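# Insert the pin red end up into the matching-depth hole

## Task

A block has five holes, each of a different depth. Stand the pin upright with its red end on top in the one hole that leaves exactly the red section above the block surface: all of the red showing and none of the other colour. The pin must stay there on its own once the grippers let go; if the robot has to keep holding it, the goal is not met.

## Robot and tools

Robot: two arms, left_arm and right_arm, each with a two-finger gripper and a wrist camera. Fixed cameras are cam_head_left, cam_head_right and cam_high, and the wrist cameras are cam_left_wrist and cam_right_wrist. All images are 504x504.

Frame: every pose is in one scene frame. The origin sits on the table top midway between the arms, +x points out over the table, +z points up, and left_arm is on the +y side. The names left and right do not tell you which side of an image an arm appears on. The bases are at left_arm (+0.007, +0.268, +0.411) and right_arm (-0.036, -0.234, +0.411), both slightly tilted. The printed hand position can be a little wrong, more so at long reach. Moves often finish a centimetre or more off target, usually too low.

Gripper axes: the fingers point along the gripper's +z axis and close along its y axis. end_effector_position is the point between the finger pads, about 1 cm behind the fingertips. To have the fingers point down, use a quaternion whose +z maps to world -z.

The 16-number row, used by both execute_actions and move, is a single list covering both arms. It holds left_arm x, y, z (metres), qw, qx, qy, qz (orientation, w first) and opening, then the same eight values for right_arm. Position and quaternion are an absolute target pose in the scene frame, not an offset. Opening runs from -1 (closed) to +1 (fully open, 0.094 m). A target more than 0.6 m from an arm's last reported position along any gripper axis is refused, and a refused call sends nothing. On every control step the command is clipped to within 70 mm and 16 degrees of the measured pose. When position and orientation cannot both be reached, position wins.

execute_actions takes actions, a list holding one item or none. An empty list is a look that returns the current state. {"rows": [...], "steps": n} carries 1 to 15 rows and n up to 15 steps of 1/30 s each, default 15. Each row is applied for one step and the last row repeats. {"steps": n} with no rows is a wait of up to 300 steps, counted from the last result, so your reply time is part of it. The optional pictures flag (true/false) controls whether images come back; they do by default. After an action, each arm continues only to its last clipped pose. If the target was far, check the result and send the remainder. To keep an arm still, send its last reported pose and its desired opening on every call. Reuse your own quaternion rather than the drifted reported one.

move takes target (one 16-number row of absolute poses for both arms) and speed in m/s, from 0.002 to 0.5, default 0.25. Rotation speed is capped at twice that value in rad/s. Both grippers follow straight paths that finish together in 0.5 to 10 s, and they stop at 10 s even if short of the target. The opening is applied at the start. Paths ignore obstacles and the other arm. Grippers lag behind the path and can overshoot the set speed, especially when the arm is near straight. The result includes a move: line giving the outcome (done, off_target, moving, held, fault), the limits that acted (paced means the pose was clipped, held means some steps were blocked and a fast catch-up may follow), and each gripper's distance from its target. A faster move, or a target set deeper past the contact point, makes a contact hit or press harder.

wait takes seconds, 0 to 10. It sends nothing new and returns a state result. zoom_image takes camera plus region [x0, y0, x1, y1] in pixels, at most 504x504, and returns a magnified crop of that camera's latest image. read_manual(section="licences") returns only licence text. finished_scene(scene) ends and grades the current scene, numbered 1 or 2. It cannot be undone and it starts the next scene. Replying without a tool call ends every remaining scene.

Results: each arm's state gives its gripper position and quaternion. grip_measured is the measured finger opening on the command scale, and the last joint value is that opening in metres. Readings can be off by about 1 mm. Hand target is the pose the controller is currently driving toward. HELD marks steps where the clearance check blocked all or part of a row. pose unreachable names an arm whose command was altered. FAULT means the arm stopped. MOTOR HOT appears from 85 °C, and at 100 °C the arm drops whatever it holds (OVER-TEMPERATURE FAULT). Wrist-camera calibration comes from the joint readings. Head-camera calibration can be off by about 2 degrees and 9 mm.

Grasping: command an opening about 0.03 below grip_measured for a firm hold, or less below for a lighter one. Finger force is about 50 to 62 N. Something may occasionally tug on a held part or nudge loose objects.

Joint ranges in rad: waist ±2.880, shoulder 0 to 3.142, elbow 0 to 3.019, wrist pitch -1.693 to 1.571, wrist yaw ±1.571, wrist roll ±2.094.

Suggested sequence: look at the cameras to find the pin and the hole depths, choosing the hole where only the red part would show. Grip the pin at its non-red end region with the red end up, lift it, line it up above the chosen hole and lower it slowly. Then open the gripper, back away and confirm the pin stays put before calling finished_scene.

Avoid: knocking or dropping anything off the table, which fails the task. Avoid arm-to-arm contact or hard pressing, which can end the scene, as well as fast impacts, drops and slips. Avoid holding loads for long, since the motors heat up. The mounting plates and the rear frame count as obstacles.

Each tool is called as a command line: name --argument value for each argument, lists and objects as JSON in quotes; but a table of rows of numbers goes row by row, as --pt "numbers of a row", without its own name.

## Session

execute_actions --actions '[]'

Scene clock: 0.00 s of 5600.00 s.
left_arm: end_effector_position=(+0.1949, -0.4246, +0.1343) grip_measured=+1.000 end_effector_quat_wxyz=(+0.588, +0.768, +0.248, -0.056) | right_arm: end_effector_position=(+0.0960, -0.5947, +0.1484) grip_measured=+1.000 end_effector_quat_wxyz=(+0.050, +0.520, +0.598, +0.608)
Joint positions: left_arm=[-1.318  2.889  1.507  1.039  0.068  1.299  0.094] | right_arm=[-1.63   2.844  1.682 -1.652 -0.868 -0.787  0.094]
Joint velocities: left_arm=[-0.005 -0.015 -0.022  0.002 -0.022 -0.051  0.   ] | right_arm=[-0.015 -0.015 -0.017 -0.022  0.051 -0.066  0.   ]
Hand target (left_arm): +0.197, -0.429, +0.139; +0.595, +0.763, +0.247, -0.056
Hand target (right_arm): +0.096, -0.600, +0.152; +0.053, +0.519, +0.601, +0.606

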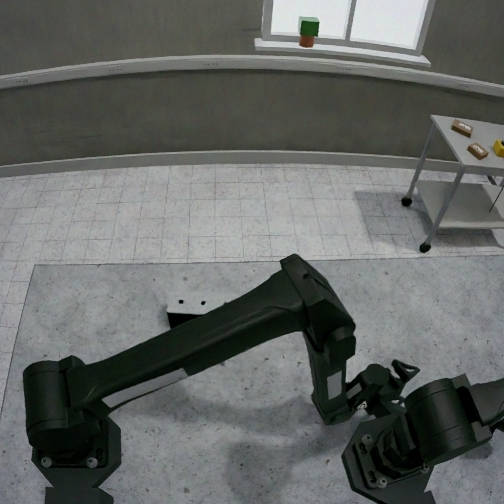

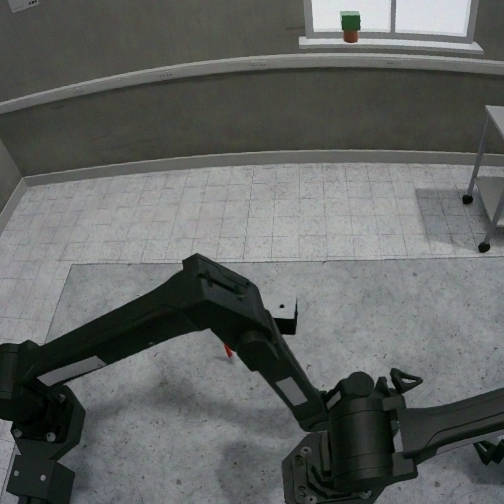

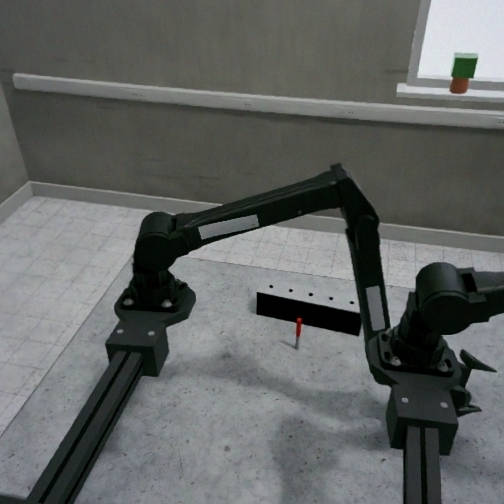

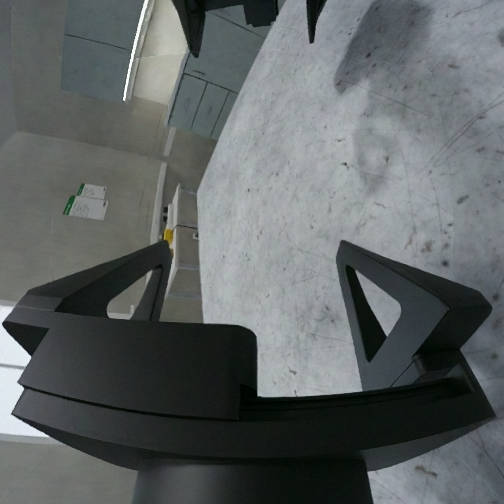

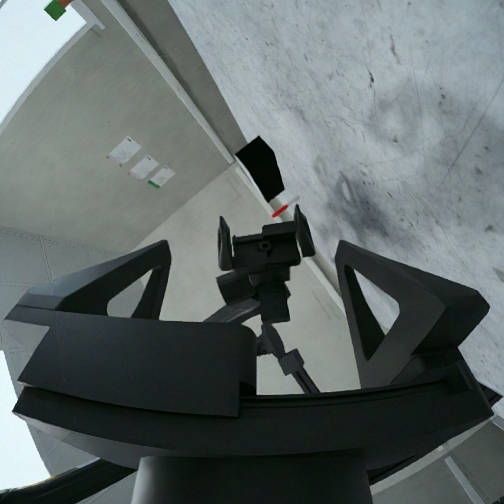

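move --target '[0.3,-0.25,0.24,0.4,0.75,0.52,0,1,0.096,-0.5947,0.1484,0.05,0.52,0.598,0.608,1]'

move --target '[0.3,0.12,0.25,0,0,1,0,1,0.096,-0.5947,0.1484,0.05,0.52,0.598,0.608,1]' --speed 0.35

Scene clock: 7.60 s of 5600.00 s.
left_arm: end_effector_position=(+0.2963, -0.2498, +0.2393) grip_measured=+1.000 end_effector_quat_wxyz=(+0.403, +0.756, +0.515, +0.000) | right_arm: end_effector_position=(+0.0960, -0.5947, +0.1484) grip_measured=+1.000 end_effector_quat_wxyz=(+0.050, +0.520, +0.598, +0.608)
Joint positions: left_arm=[-1.143  2.314  0.964  0.61  -0.148  0.989  0.094] | right_arm=[-1.63   2.844  1.682 -1.652 -0.868 -0.787  0.094]
Joint velocities: left_arm=[-0.005 -0.005 -0.012 -0.007 -0.095 -0.022  0.   ] | right_arm=[-0.015 -0.024  0.017 -0.017  0.022  0.037  0.   ]
Hand target (left_arm): +0.295, -0.247, +0.241; +0.401, +0.753, +0.522, -0.002
Hand target (right_arm): +0.096, -0.595, +0.148; +0.050, +0.520, +0.598, +0.608
Off the commanded pose (left_arm): 0.004 m, 1 deg.
Off the commanded pose (right_arm): 0.000 m, 0 deg.
After step 90, 2.73 s passed at rest.
move: done
camera_calibration (this result's frames):
cam_left_wrist: T_world_to_cam=[[-0.781549, 0.13747, -0.608508, 0.413978], [0.130625, 0.989857, 0.0558509, 0.203514], [0.610014, -0.0358364, -0.79158, 0.12518], [0, 0, 0, 1]] pos_world=[0.220598, -0.253874, 0.339632]

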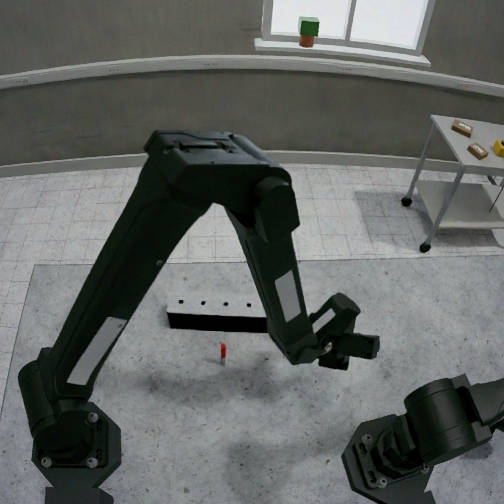

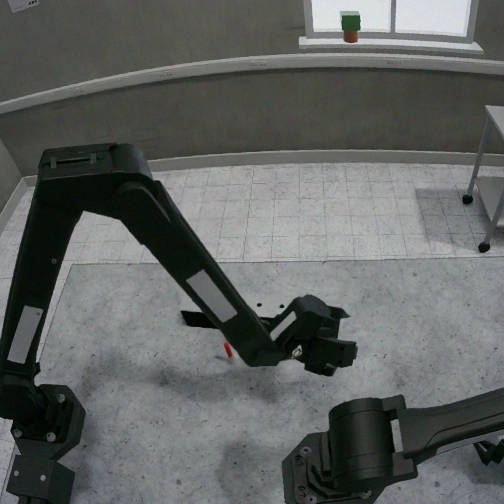

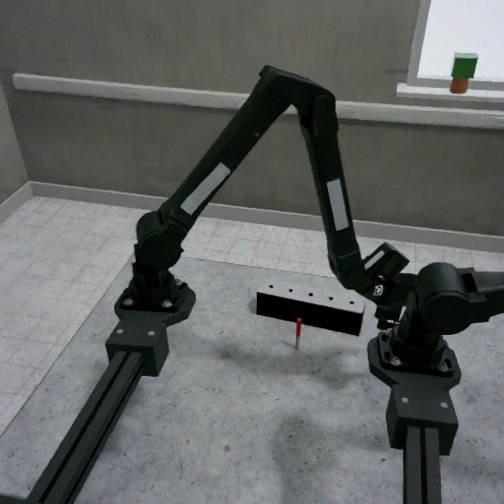

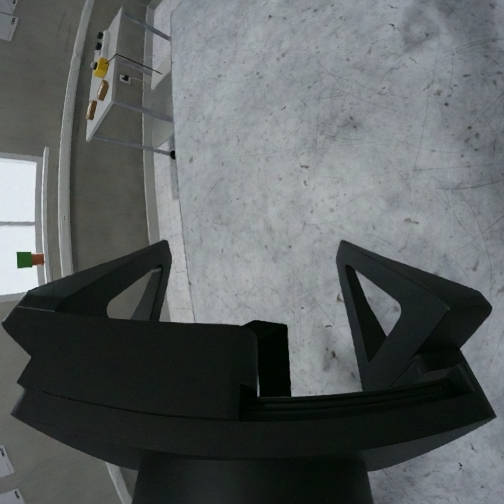

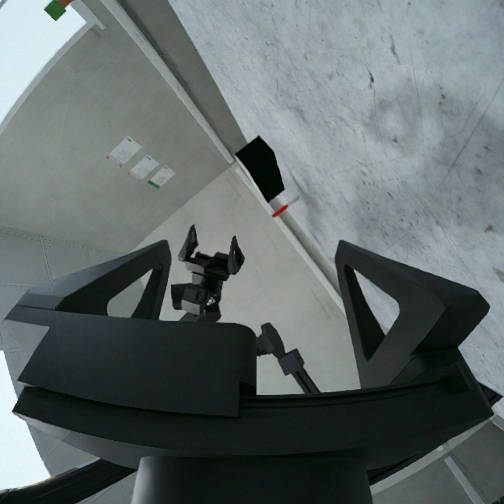

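Scene clock: 11.00 s of 5600.00 s.
left_arm: end_effector_position=(+0.2902, +0.1186, +0.2493) grip_measured=+1.000 end_effector_quat_wxyz=(-0.007, +0.008, +1.000, -0.003) | right_arm: end_effector_position=(+0.0960, -0.5947, +0.1484) grip_measured=+1.000 end_effector_quat_wxyz=(+0.050, +0.520, +0.598, +0.608)
Joint positions: left_arm=[-0.555  1.896  0.617 -0.246 -0.085 -0.465  0.094] | right_arm=[-1.63   2.844  1.682 -1.652 -0.868 -0.787  0.094]
Joint velocities: left_arm=[ 0.015 -0.015 -0.007  0.002  0.037 -0.022  0.   ] | right_arm=[-0.015  0.005  0.002  0.017  0.007  0.037  0.   ]
Hand target (left_arm): +0.290, +0.118, +0.254; -0.005, -0.000, +1.000, -0.006
Hand target (right_arm): +0.096, -0.595, +0.148; +0.050, +0.520, +0.598, +0.608
Off the commanded pose (left_arm): 0.010 m, 1 deg.
Off the commanded pose (right_arm): 0.000 m, 0 deg.
move: done
camera_calibration (this result's frames):
cam_left_wrist: T_world_to_cam=[[-0.00963402, -0.999941, 0.00506088, 0.122621], [-0.801381, 0.0107479, 0.598058, 0.0905648], [-0.598077, 0.00170601, -0.801437, 0.49863], [0, 0, 0, 1]] pos_world=[0.371977, 0.12079, 0.344837]

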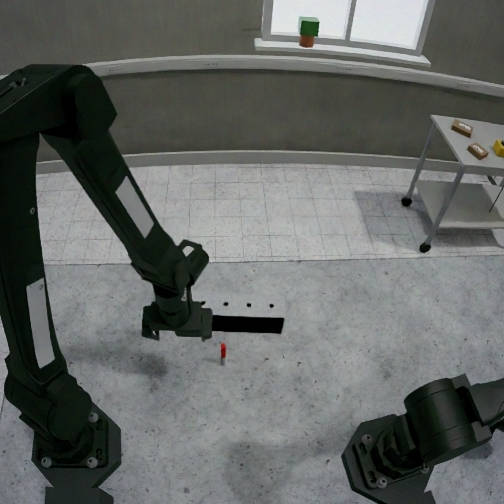

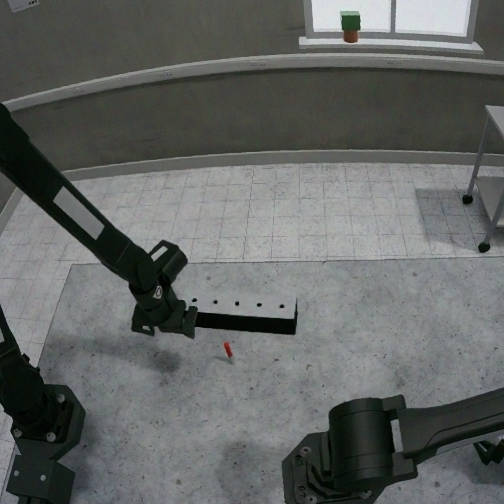

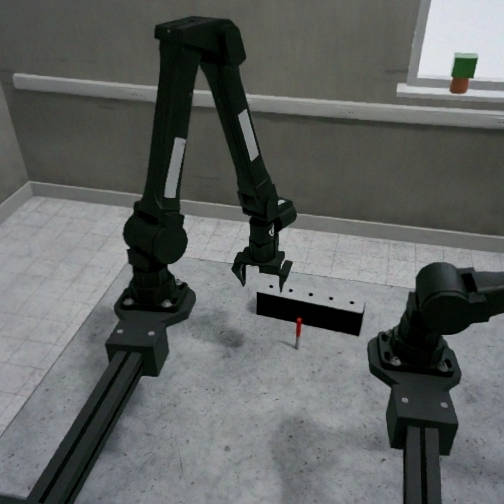

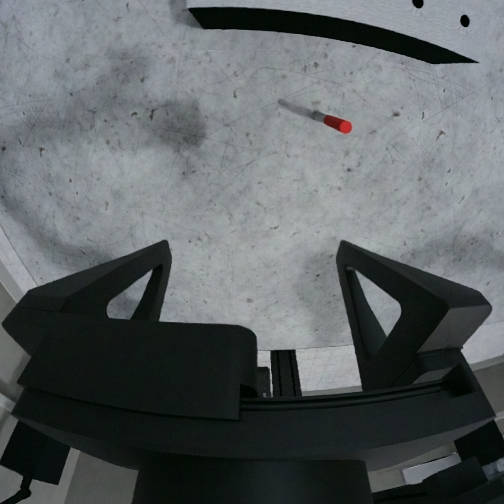

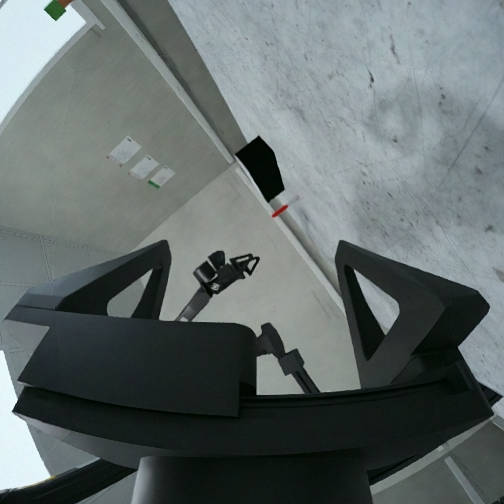

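move --target '[0.345,0.024,0.14,0,0,1,0,0.3,0.096,-0.5947,0.1484,0.05,0.52,0.598,0.608,1]'

zoom_image --camera "cam_high" --region '[240,250,380,360]'

Scene clock: 16.40 s of 5600.00 s.
left_arm: end_effector_position=(+0.3448, +0.0287, +0.1433) grip_measured=+0.302 end_effector_quat_wxyz=(-0.001, +0.008, +1.000, +0.001) | right_arm: end_effector_position=(+0.0960, -0.5947, +0.1484) grip_measured=+1.000 end_effector_quat_wxyz=(+0.050, +0.520, +0.598, +0.608)
Joint positions: left_arm=[-0.666  2.301  0.968 -0.197 -0.102 -0.576  0.061] | right_arm=[-1.63   2.844  1.682 -1.652 -0.868 -0.787  0.094]
Joint velocities: left_arm=[-0.015 -0.005 -0.002  0.002  0.007 -0.066  0.001] | right_arm=[ 0.005 -0.005 -0.002  0.017 -0.022 -0.007  0.   ]
Hand target (left_arm): +0.347, +0.026, +0.140; +0.000, +0.000, +1.000, +0.001
Hand target (right_arm): +0.096, -0.595, +0.148; +0.050, +0.520, +0.598, +0.608
Off the commanded pose (left_arm): 0.006 m, 1 deg.
Off the commanded pose (right_arm): 0.000 m, 0 deg.
After step 90, 1.37 s passed at rest.
move: done
camera_calibration (this result's frames):
cam_left_wrist: T_world_to_cam=[[-0.00956212, -0.99995, -0.00285195, 0.034851], [-0.807832, 0.00604401, 0.589381, 0.202239], [-0.589335, 0.00793963, -0.80785, 0.444225], [0, 0, 0, 1]] pos_world=[0.425506, 0.0300999, 0.239771]

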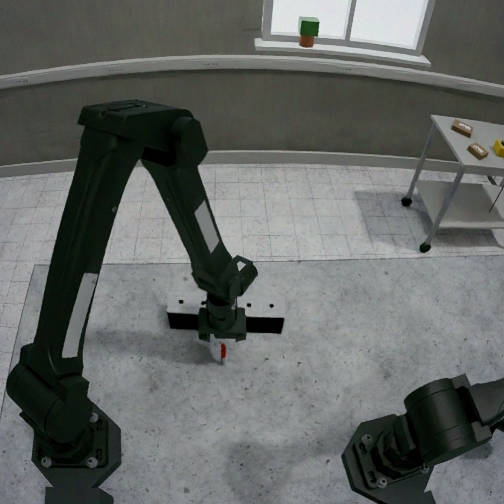

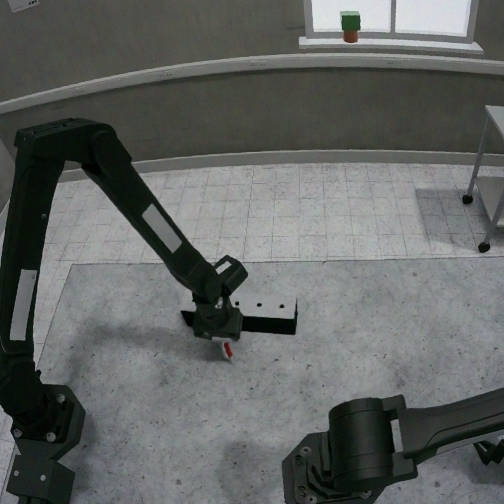

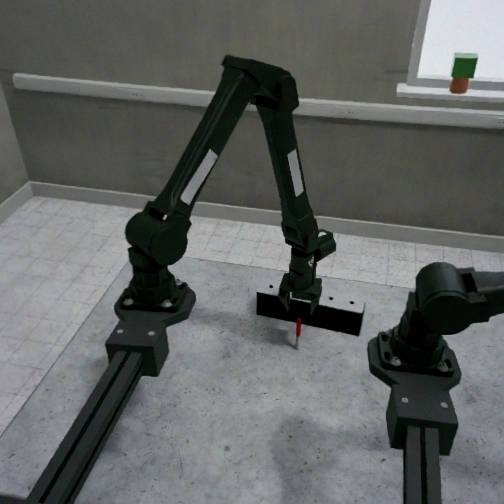

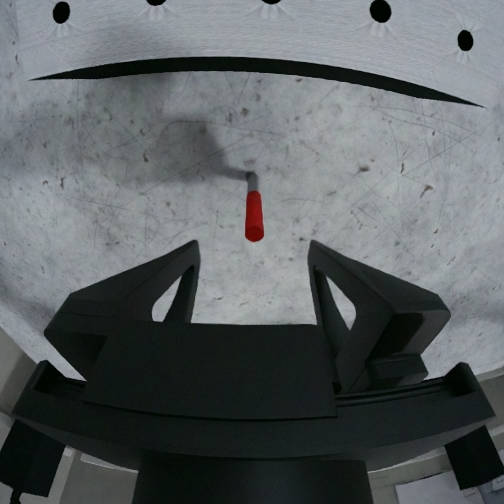

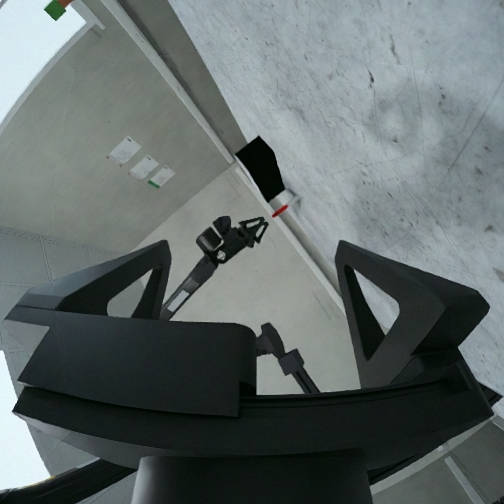

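Region (240, 250, 380, 360) of cam_high's 504x504 image, scaled by 3.600, with more detail than that image has; it fills the top 396 rows of this view, and the rest is white.

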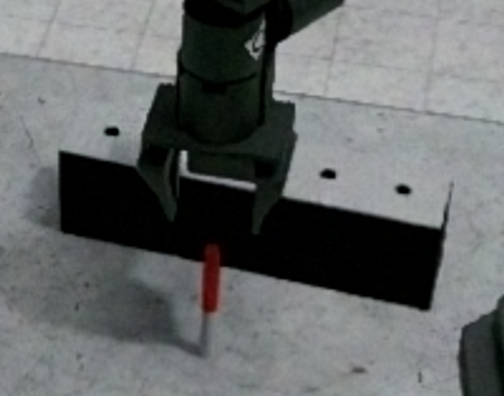

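move --target '[0.342,0.027,0.089,0,0,1,0,-0.2,0.096,-0.5947,0.1484,0.05,0.52,0.598,0.608,1]' --speed 0.1

Scene clock: 21.33 s of 5600.00 s.
left_arm: end_effector_position=(+0.3360, +0.0285, +0.0939) grip_measured=-0.198 end_effector_quat_wxyz=(-0.004, +0.007, +1.000, +0.003) | right_arm: end_effector_position=(+0.0960, -0.5947, +0.1484) grip_measured=+1.000 end_effector_quat_wxyz=(+0.050, +0.520, +0.598, +0.608)
Joint positions: left_arm=[-0.666  2.437  1.018 -0.117 -0.102 -0.578  0.038] | right_arm=[-1.63   2.844  1.682 -1.652 -0.868 -0.787  0.094]
Joint velocities: left_arm=[ 0.005 -0.005 -0.017  0.007 -0.051  0.095 -0.001] | right_arm=[-0.005  0.005  0.002  0.002 -0.066  0.007  0.   ]
Hand target (left_arm): +0.342, +0.027, +0.089; -0.000, +0.000, +1.000, -0.000
Hand target (right_arm): +0.096, -0.595, +0.148; +0.050, +0.520, +0.598, +0.608
Off the commanded pose (left_arm): 0.008 m, 1 deg.
Off the commanded pose (right_arm): 0.000 m, 0 deg.
After step 90, 0.83 s passed at rest.
move: done
camera_calibration (this result's frames):
cam_left_wrist: T_world_to_cam=[[-0.00766004, -0.999947, -0.00683355, 0.0341482], [-0.804303, 0.00210049, 0.594216, 0.222762], [-0.594171, 0.010048, -0.804276, 0.400336], [0, 0, 0, 1]] pos_world=[0.417298, 0.0296559, 0.189845]

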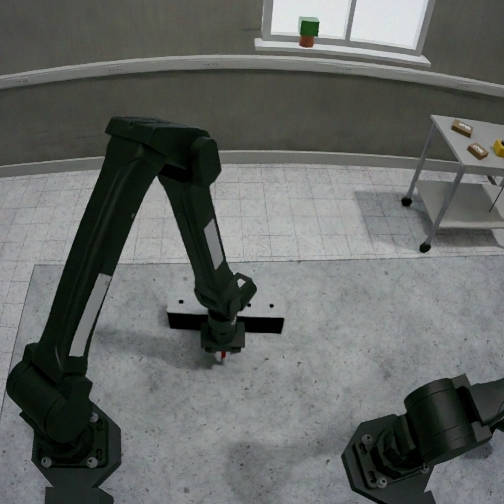

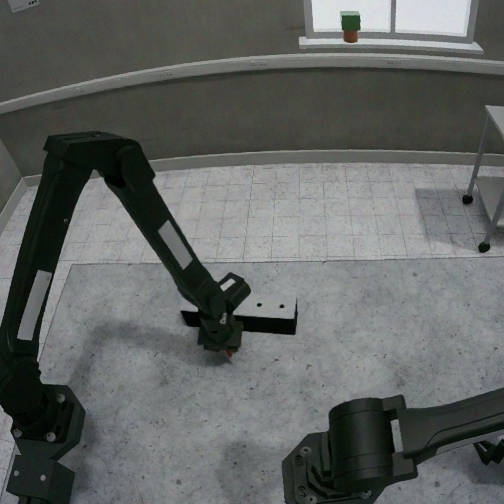

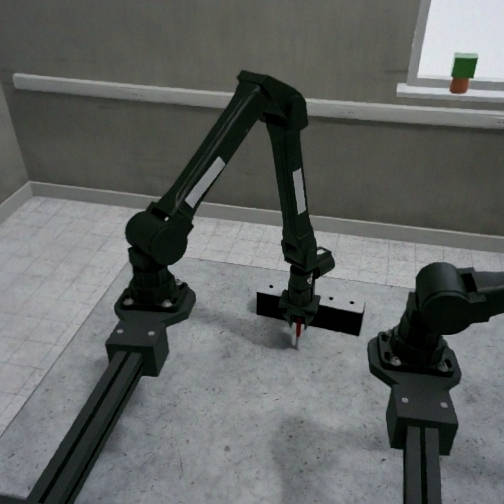

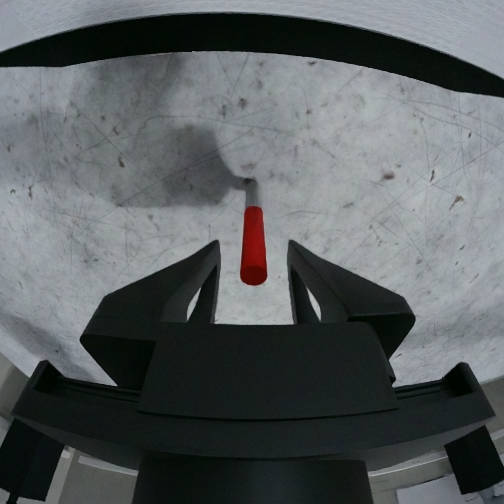

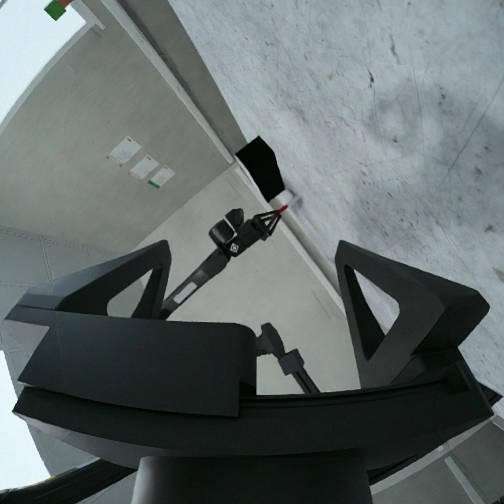

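move --target '[0.346,0.027,0.086,0,0,1,0,-0.55,0.096,-0.5947,0.1484,0.05,0.52,0.598,0.608,1]'

move --target '[0.346,0.027,0.086,0,0,1,0,-0.8,0.096,-0.5947,0.1484,0.05,0.52,0.598,0.608,1]'

Scene clock: 25.63 s of 5600.00 s.
left_arm: end_effector_position=(+0.3448, +0.0252, +0.0943) grip_measured=-0.548 end_effector_quat_wxyz=(+0.002, +0.004, +1.000, -0.001) | right_arm: end_effector_position=(+0.0960, -0.5947, +0.1484) grip_measured=+1.000 end_effector_quat_wxyz=(+0.050, +0.520, +0.598, +0.608)
Joint positions: left_arm=[-0.661  2.437  1.033 -0.117 -0.102 -0.578  0.021] | right_arm=[-1.63   2.844  1.682 -1.652 -0.868 -0.787  0.094]
Joint velocities: left_arm=[-0.015  0.005  0.007 -0.002  0.037  0.051  0.   ] | right_arm=[-0.015 -0.015  0.002 -0.007  0.007 -0.007  0.   ]
Hand target (left_arm): +0.346, +0.027, +0.086; +0.000, +0.000, +1.000, -0.000
Hand target (right_arm): +0.096, -0.595, +0.148; +0.050, +0.520, +0.598, +0.608
Off the commanded pose (left_arm): 0.009 m, 0 deg.
Off the commanded pose (right_arm): 0.000 m, 0 deg.
After step 90, 0.53 s passed at rest.
move: done
camera_calibration (this result's frames):
cam_left_wrist: T_world_to_cam=[[-0.00118042, -0.999999, 0.000862188, 0.0279469], [-0.811395, 0.00146174, 0.584496, 0.233026], [-0.584496, -0.0000096222, -0.811396, 0.403554], [0, 0, 0, 1]] pos_world=[0.424985, 0.0276102, 0.191216]

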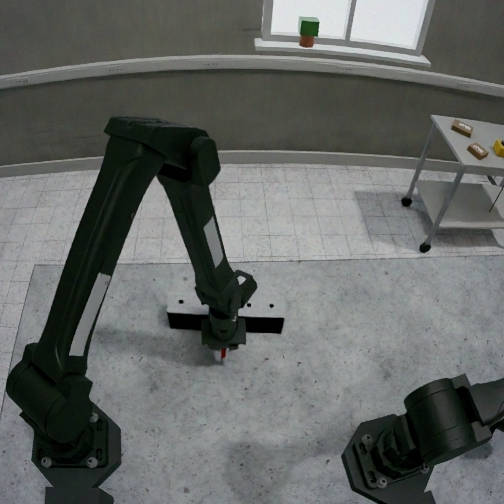

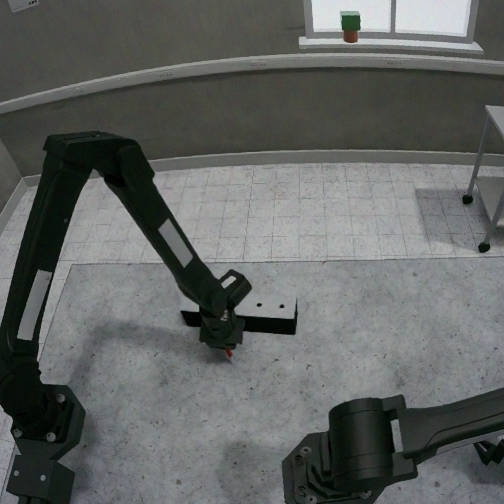

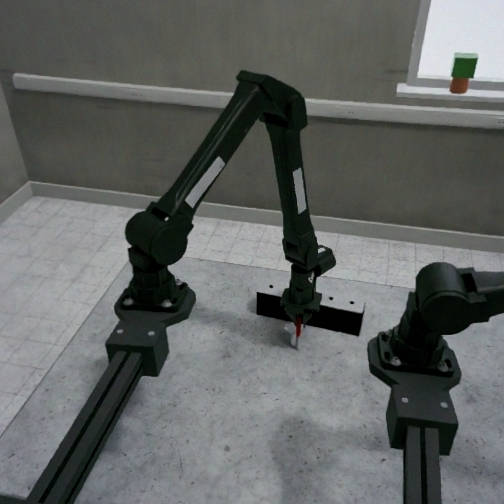

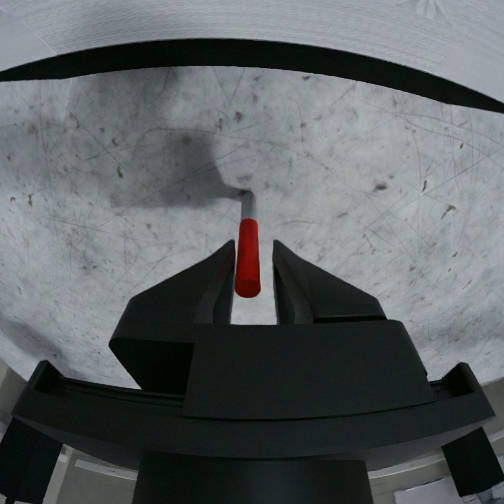

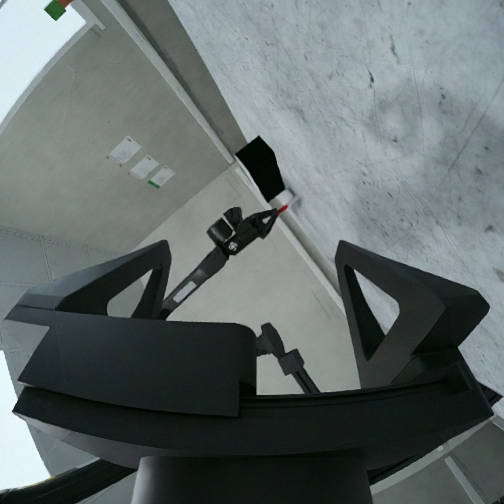

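Scene clock: 26.33 s of 5600.00 s.
left_arm: end_effector_position=(+0.3447, +0.0252, +0.0941) grip_measured=-0.762 end_effector_quat_wxyz=(+0.001, +0.004, +1.000, -0.001) | right_arm: end_effector_position=(+0.0960, -0.5947, +0.1484) grip_measured=+1.000 end_effector_quat_wxyz=(+0.050, +0.520, +0.598, +0.608)
Joint positions: left_arm=[-0.661  2.438  1.033 -0.117 -0.101 -0.578  0.011] | right_arm=[-1.63   2.844  1.682 -1.652 -0.868 -0.787  0.094]
Joint velocities: left_arm=[ 0.005 -0.005 -0.002  0.022 -0.037  0.051  0.001] | right_arm=[-0.005 -0.024  0.022 -0.002 -0.007 -0.007  0.   ]
Hand target (left_arm): +0.346, +0.027, +0.086; +0.000, -0.000, +1.000, -0.000
Hand target (right_arm): +0.096, -0.595, +0.148; +0.050, +0.520, +0.598, +0.608
Off the commanded pose (left_arm): 0.008 m, 0 deg.
Off the commanded pose (right_arm): 0.000 m, 0 deg.
move: done
camera_calibration (this result's frames):
cam_left_wrist: T_world_to_cam=[[-0.00122012, -0.999999, 0.000970852, 0.0279772], [-0.811087, 0.0015575, 0.584923, 0.232811], [-0.584924, -0.0000737713, -0.811088, 0.403445], [0, 0, 0, 1]] pos_world=[0.424849, 0.0276444, 0.191026]

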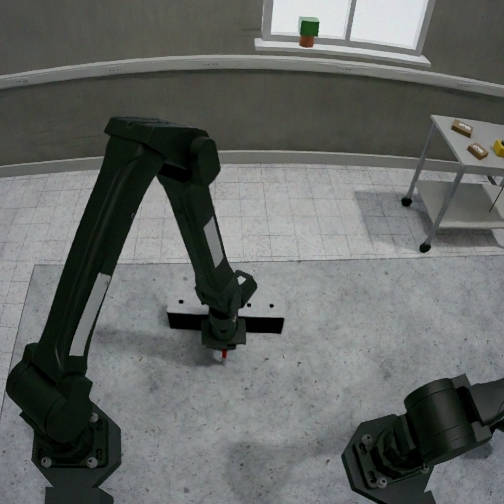

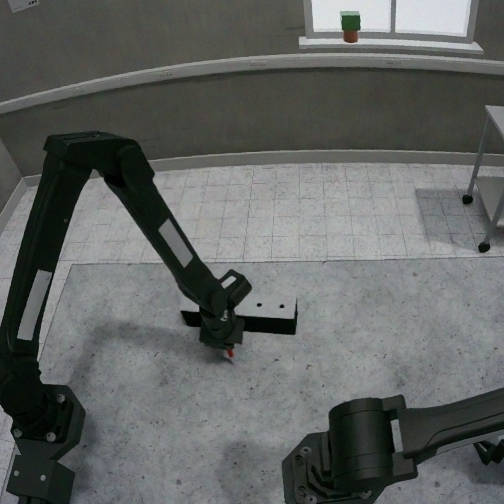

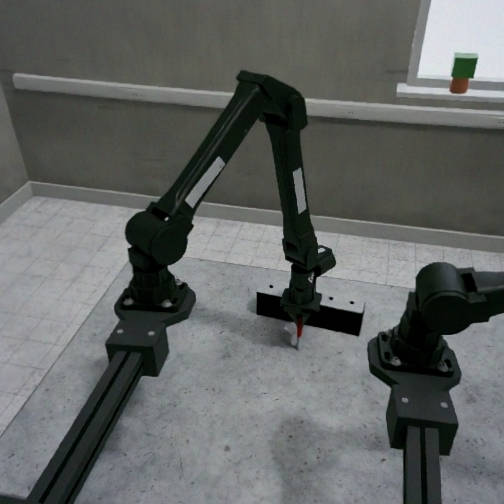

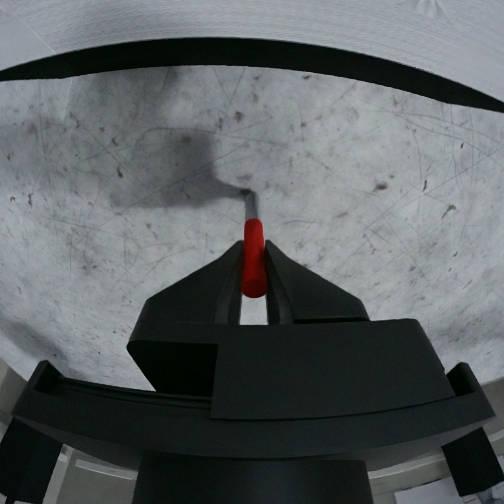

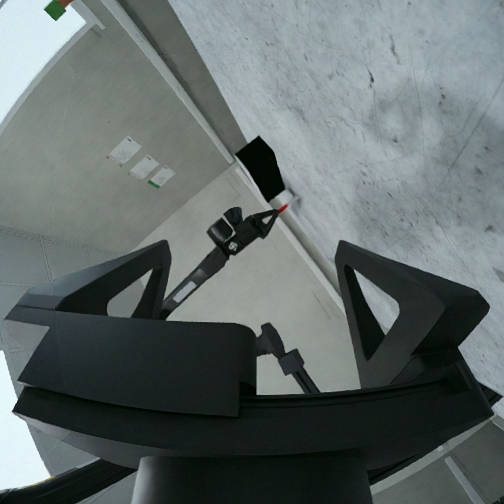

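move --target '[0.36,0.025,0.2,0,0,1,0,-0.8,0.096,-0.5947,0.1484,0.05,0.52,0.598,0.608,1]'

move --target '[0.485,0.019,0.19,0,0,1,0,-0.8,0.096,-0.5947,0.1484,0.05,0.52,0.598,0.608,1]'

Scene clock: 30.40 s of 5600.00 s.
left_arm: end_effector_position=(+0.3682, +0.0230, +0.2033) grip_measured=-0.762 end_effector_quat_wxyz=(+0.008, +0.003, +1.000, -0.006) | right_arm: end_effector_position=(+0.0960, -0.5947, +0.1484) grip_measured=+1.000 end_effector_quat_wxyz=(+0.050, +0.520, +0.598, +0.608)
Joint positions: left_arm=[-0.661  2.147  0.963 -0.321 -0.101 -0.578  0.011] | right_arm=[-1.63   2.844  1.682 -1.652 -0.868 -0.787  0.094]
Joint velocities: left_arm=[ 0.005 -0.005 -0.012 -0.012  0.007  0.022  0.   ] | right_arm=[-0.015 -0.015 -0.017 -0.007  0.022  0.007  0.   ]
Hand target (left_arm): +0.360, +0.025, +0.199; -0.000, +0.000, +1.000, +0.000
Hand target (right_arm): +0.096, -0.595, +0.148; +0.050, +0.520, +0.598, +0.608
Off the commanded pose (left_arm): 0.009 m, 1 deg.
Off the commanded pose (right_arm): 0.000 m, 0 deg.
After step 90, 0.07 s passed at rest.
move: done
camera_calibration (this result's frames):
cam_left_wrist: T_world_to_cam=[[0.000410128, -0.999948, 0.0101996, 0.0232246], [-0.819152, 0.00551432, 0.57355, 0.193201], [-0.573577, -0.00859025, -0.819107, 0.503409], [0, 0, 0, 1]] pos_world=[0.446995, 0.0264825, 0.301298]

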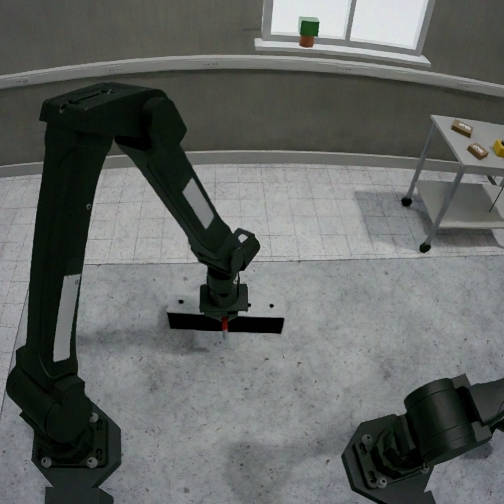

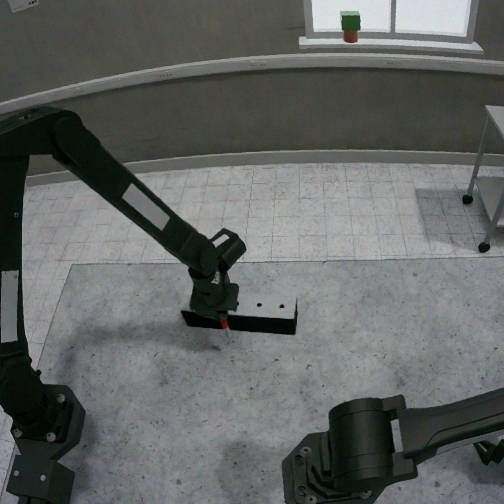

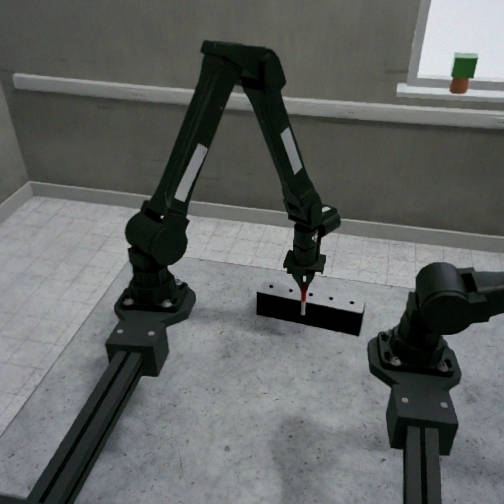

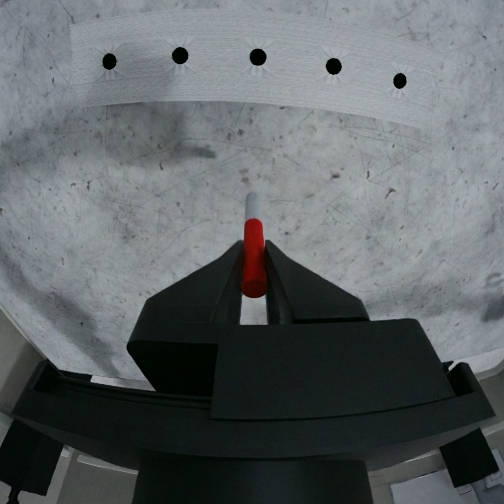

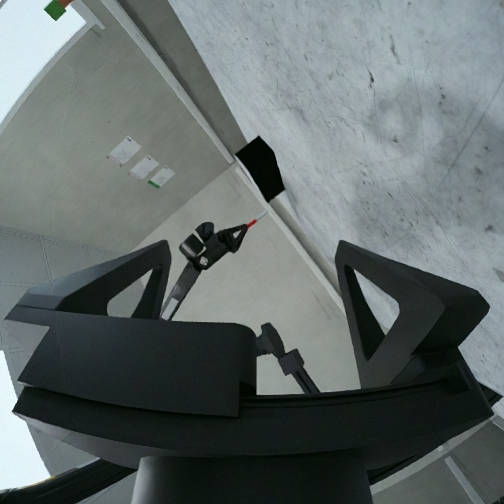

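Scene clock: 31.50 s of 5600.00 s.
left_arm: end_effector_position=(+0.4806, +0.0257, +0.1938) grip_measured=-0.762 end_effector_quat_wxyz=(+0.000, -0.010, +1.000, -0.000) | right_arm: end_effector_position=(+0.0960, -0.5947, +0.1484) grip_measured=+1.000 end_effector_quat_wxyz=(+0.050, +0.520, +0.598, +0.608)
Joint positions: left_arm=[-0.539  2.269  1.286 -0.529 -0.096 -0.484  0.011] | right_arm=[-1.63   2.844  1.682 -1.652 -0.868 -0.787  0.094]
Joint velocities: left_arm=[-0.005 -0.005  0.032 -0.012 -0.081 -0.022  0.001] | right_arm=[-0.005 -0.005 -0.022 -0.017 -0.037  0.007  0.   ]
Hand target (left_arm): +0.485, +0.020, +0.190; -0.000, -0.000, +1.000, -0.001
Hand target (right_arm): +0.096, -0.595, +0.148; +0.050, +0.520, +0.598, +0.608
Off the commanded pose (left_arm): 0.009 m, 1 deg.
Off the commanded pose (right_arm): 0.000 m, 0 deg.
move: done
camera_calibration (this result's frames):
cam_left_wrist: T_world_to_cam=[[0.0267956, -0.99964, -0.000985848, 0.0154471], [-0.809745, -0.0222836, 0.586359, 0.284496], [-0.58617, -0.0149135, -0.810051, 0.564589], [0, 0, 0, 1]] pos_world=[0.5609, 0.0302012, 0.290544]

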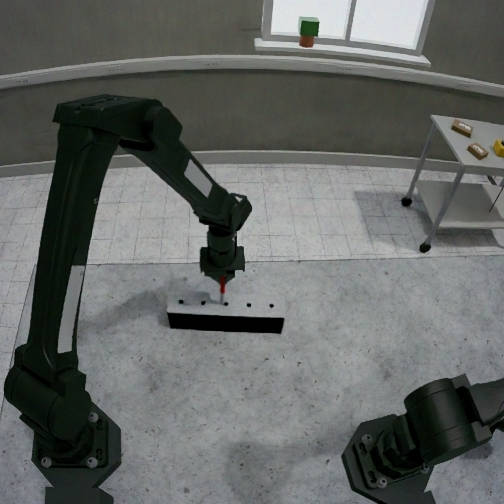

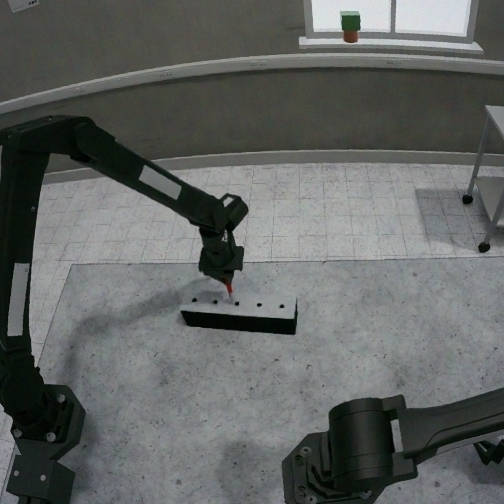

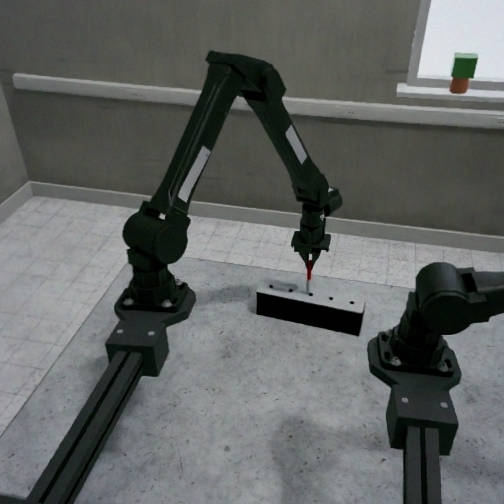

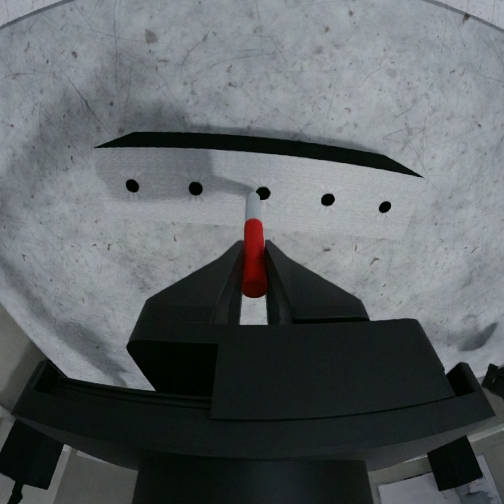

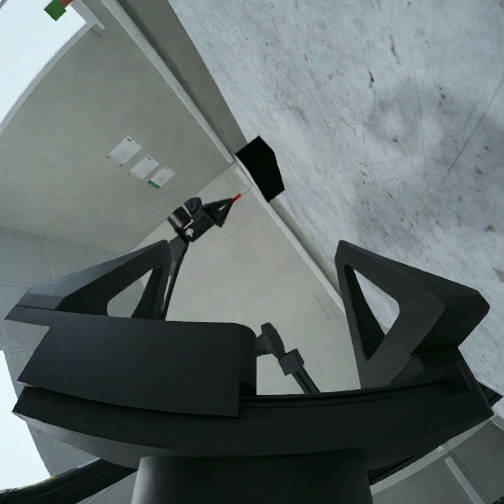

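move --target '[0.482,0.011,0.18,0,0,1,0,-0.8,0.096,-0.5947,0.1484,0.05,0.52,0.598,0.608,1]' --speed 0.03

zoom_image --camera "cam_left_wrist" --region '[190,150,330,260]'

zoom_image --camera "cam_high" --region '[260,240,360,320]'

Scene clock: 36.07 s of 5600.00 s.
left_arm: end_effector_position=(+0.4717, +0.0207, +0.1847) grip_measured=-0.762 end_effector_quat_wxyz=(-0.007, -0.002, +1.000, +0.004) | right_arm: end_effector_position=(+0.0960, -0.5947, +0.1484) grip_measured=+1.000 end_effector_quat_wxyz=(+0.050, +0.520, +0.598, +0.608)
Joint positions: left_arm=[-0.553  2.29   1.289 -0.53  -0.097 -0.483  0.011] | right_arm=[-1.63   2.844  1.682 -1.652 -0.868 -0.787  0.094]
Joint velocities: left_arm=[-0.005 -0.005 -0.002  0.017 -0.051  0.007 -0.001] | right_arm=[-0.005 -0.005 -0.012 -0.022 -0.051  0.051  0.   ]
Hand target (left_arm): +0.482, +0.011, +0.180; +0.000, +0.000, +1.000, +0.000
Hand target (right_arm): +0.096, -0.595, +0.148; +0.050, +0.520, +0.598, +0.608
Off the commanded pose (left_arm): 0.015 m, 1 deg.
Off the commanded pose (right_arm): 0.000 m, 0 deg.
After step 90, 0.60 s passed at rest.
move: off_target (left_arm)
camera_calibration (this result's frames):
cam_left_wrist: T_world_to_cam=[[0.00974547, -0.999906, -0.00968804, 0.0203833], [-0.801147, -0.0136053, 0.598314, 0.275992], [-0.598389, 0.00193069, -0.801203, 0.555675], [0, 0, 0, 1]] pos_world=[0.553421, 0.0230635, 0.280277]

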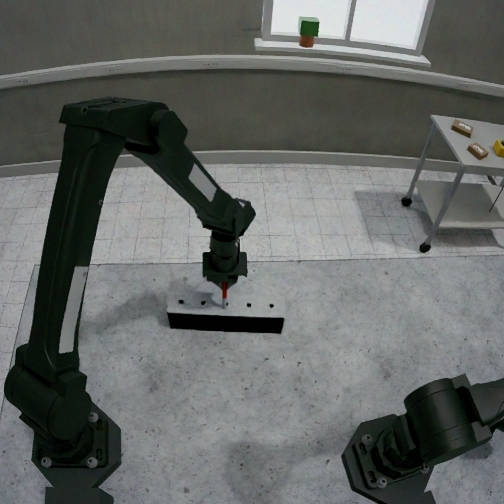

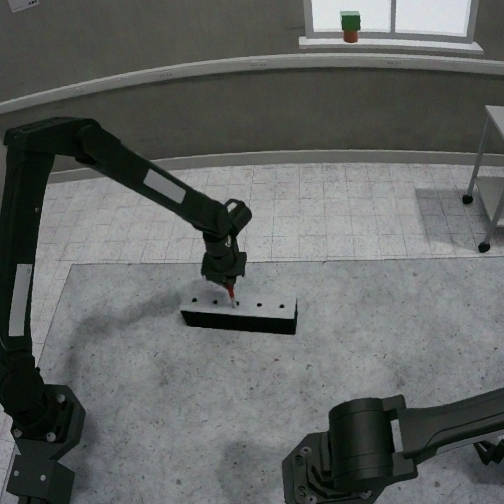

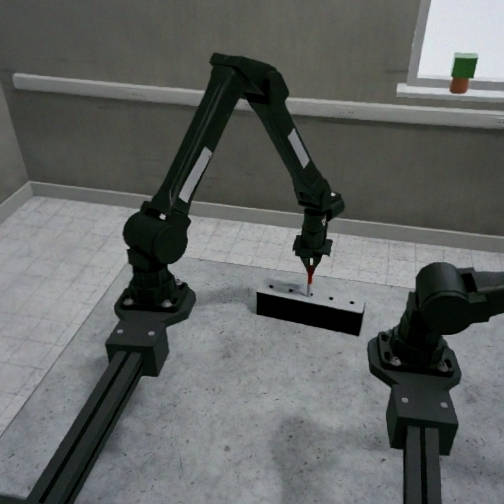

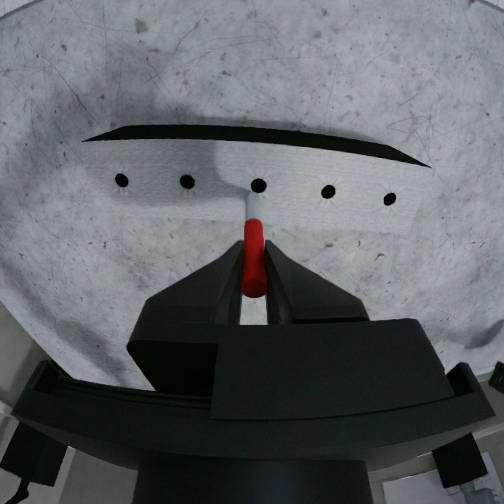

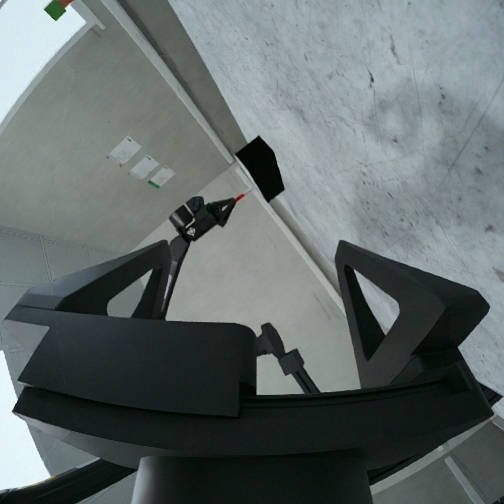

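Region (190, 150, 330, 260) of cam_left_wrist's 504x504 image, scaled by 3.600, with more detail than that image has; it fills the top 396 rows of this view, and the rest is white.

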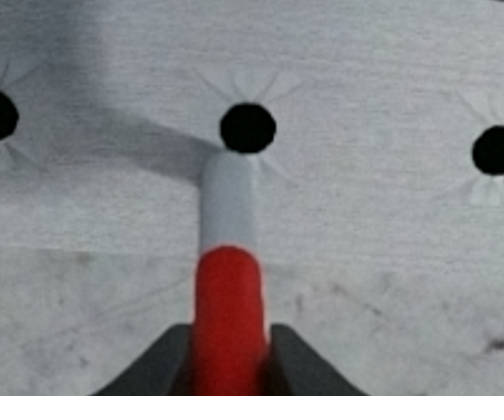

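Region (260, 240, 360, 320) of cam_high's 504x504 image, scaled by 5.040, with more detail than that image has; it fills the top 403 rows of this view, and the rest is white.

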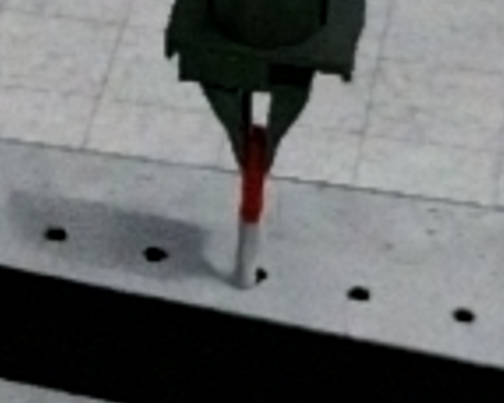

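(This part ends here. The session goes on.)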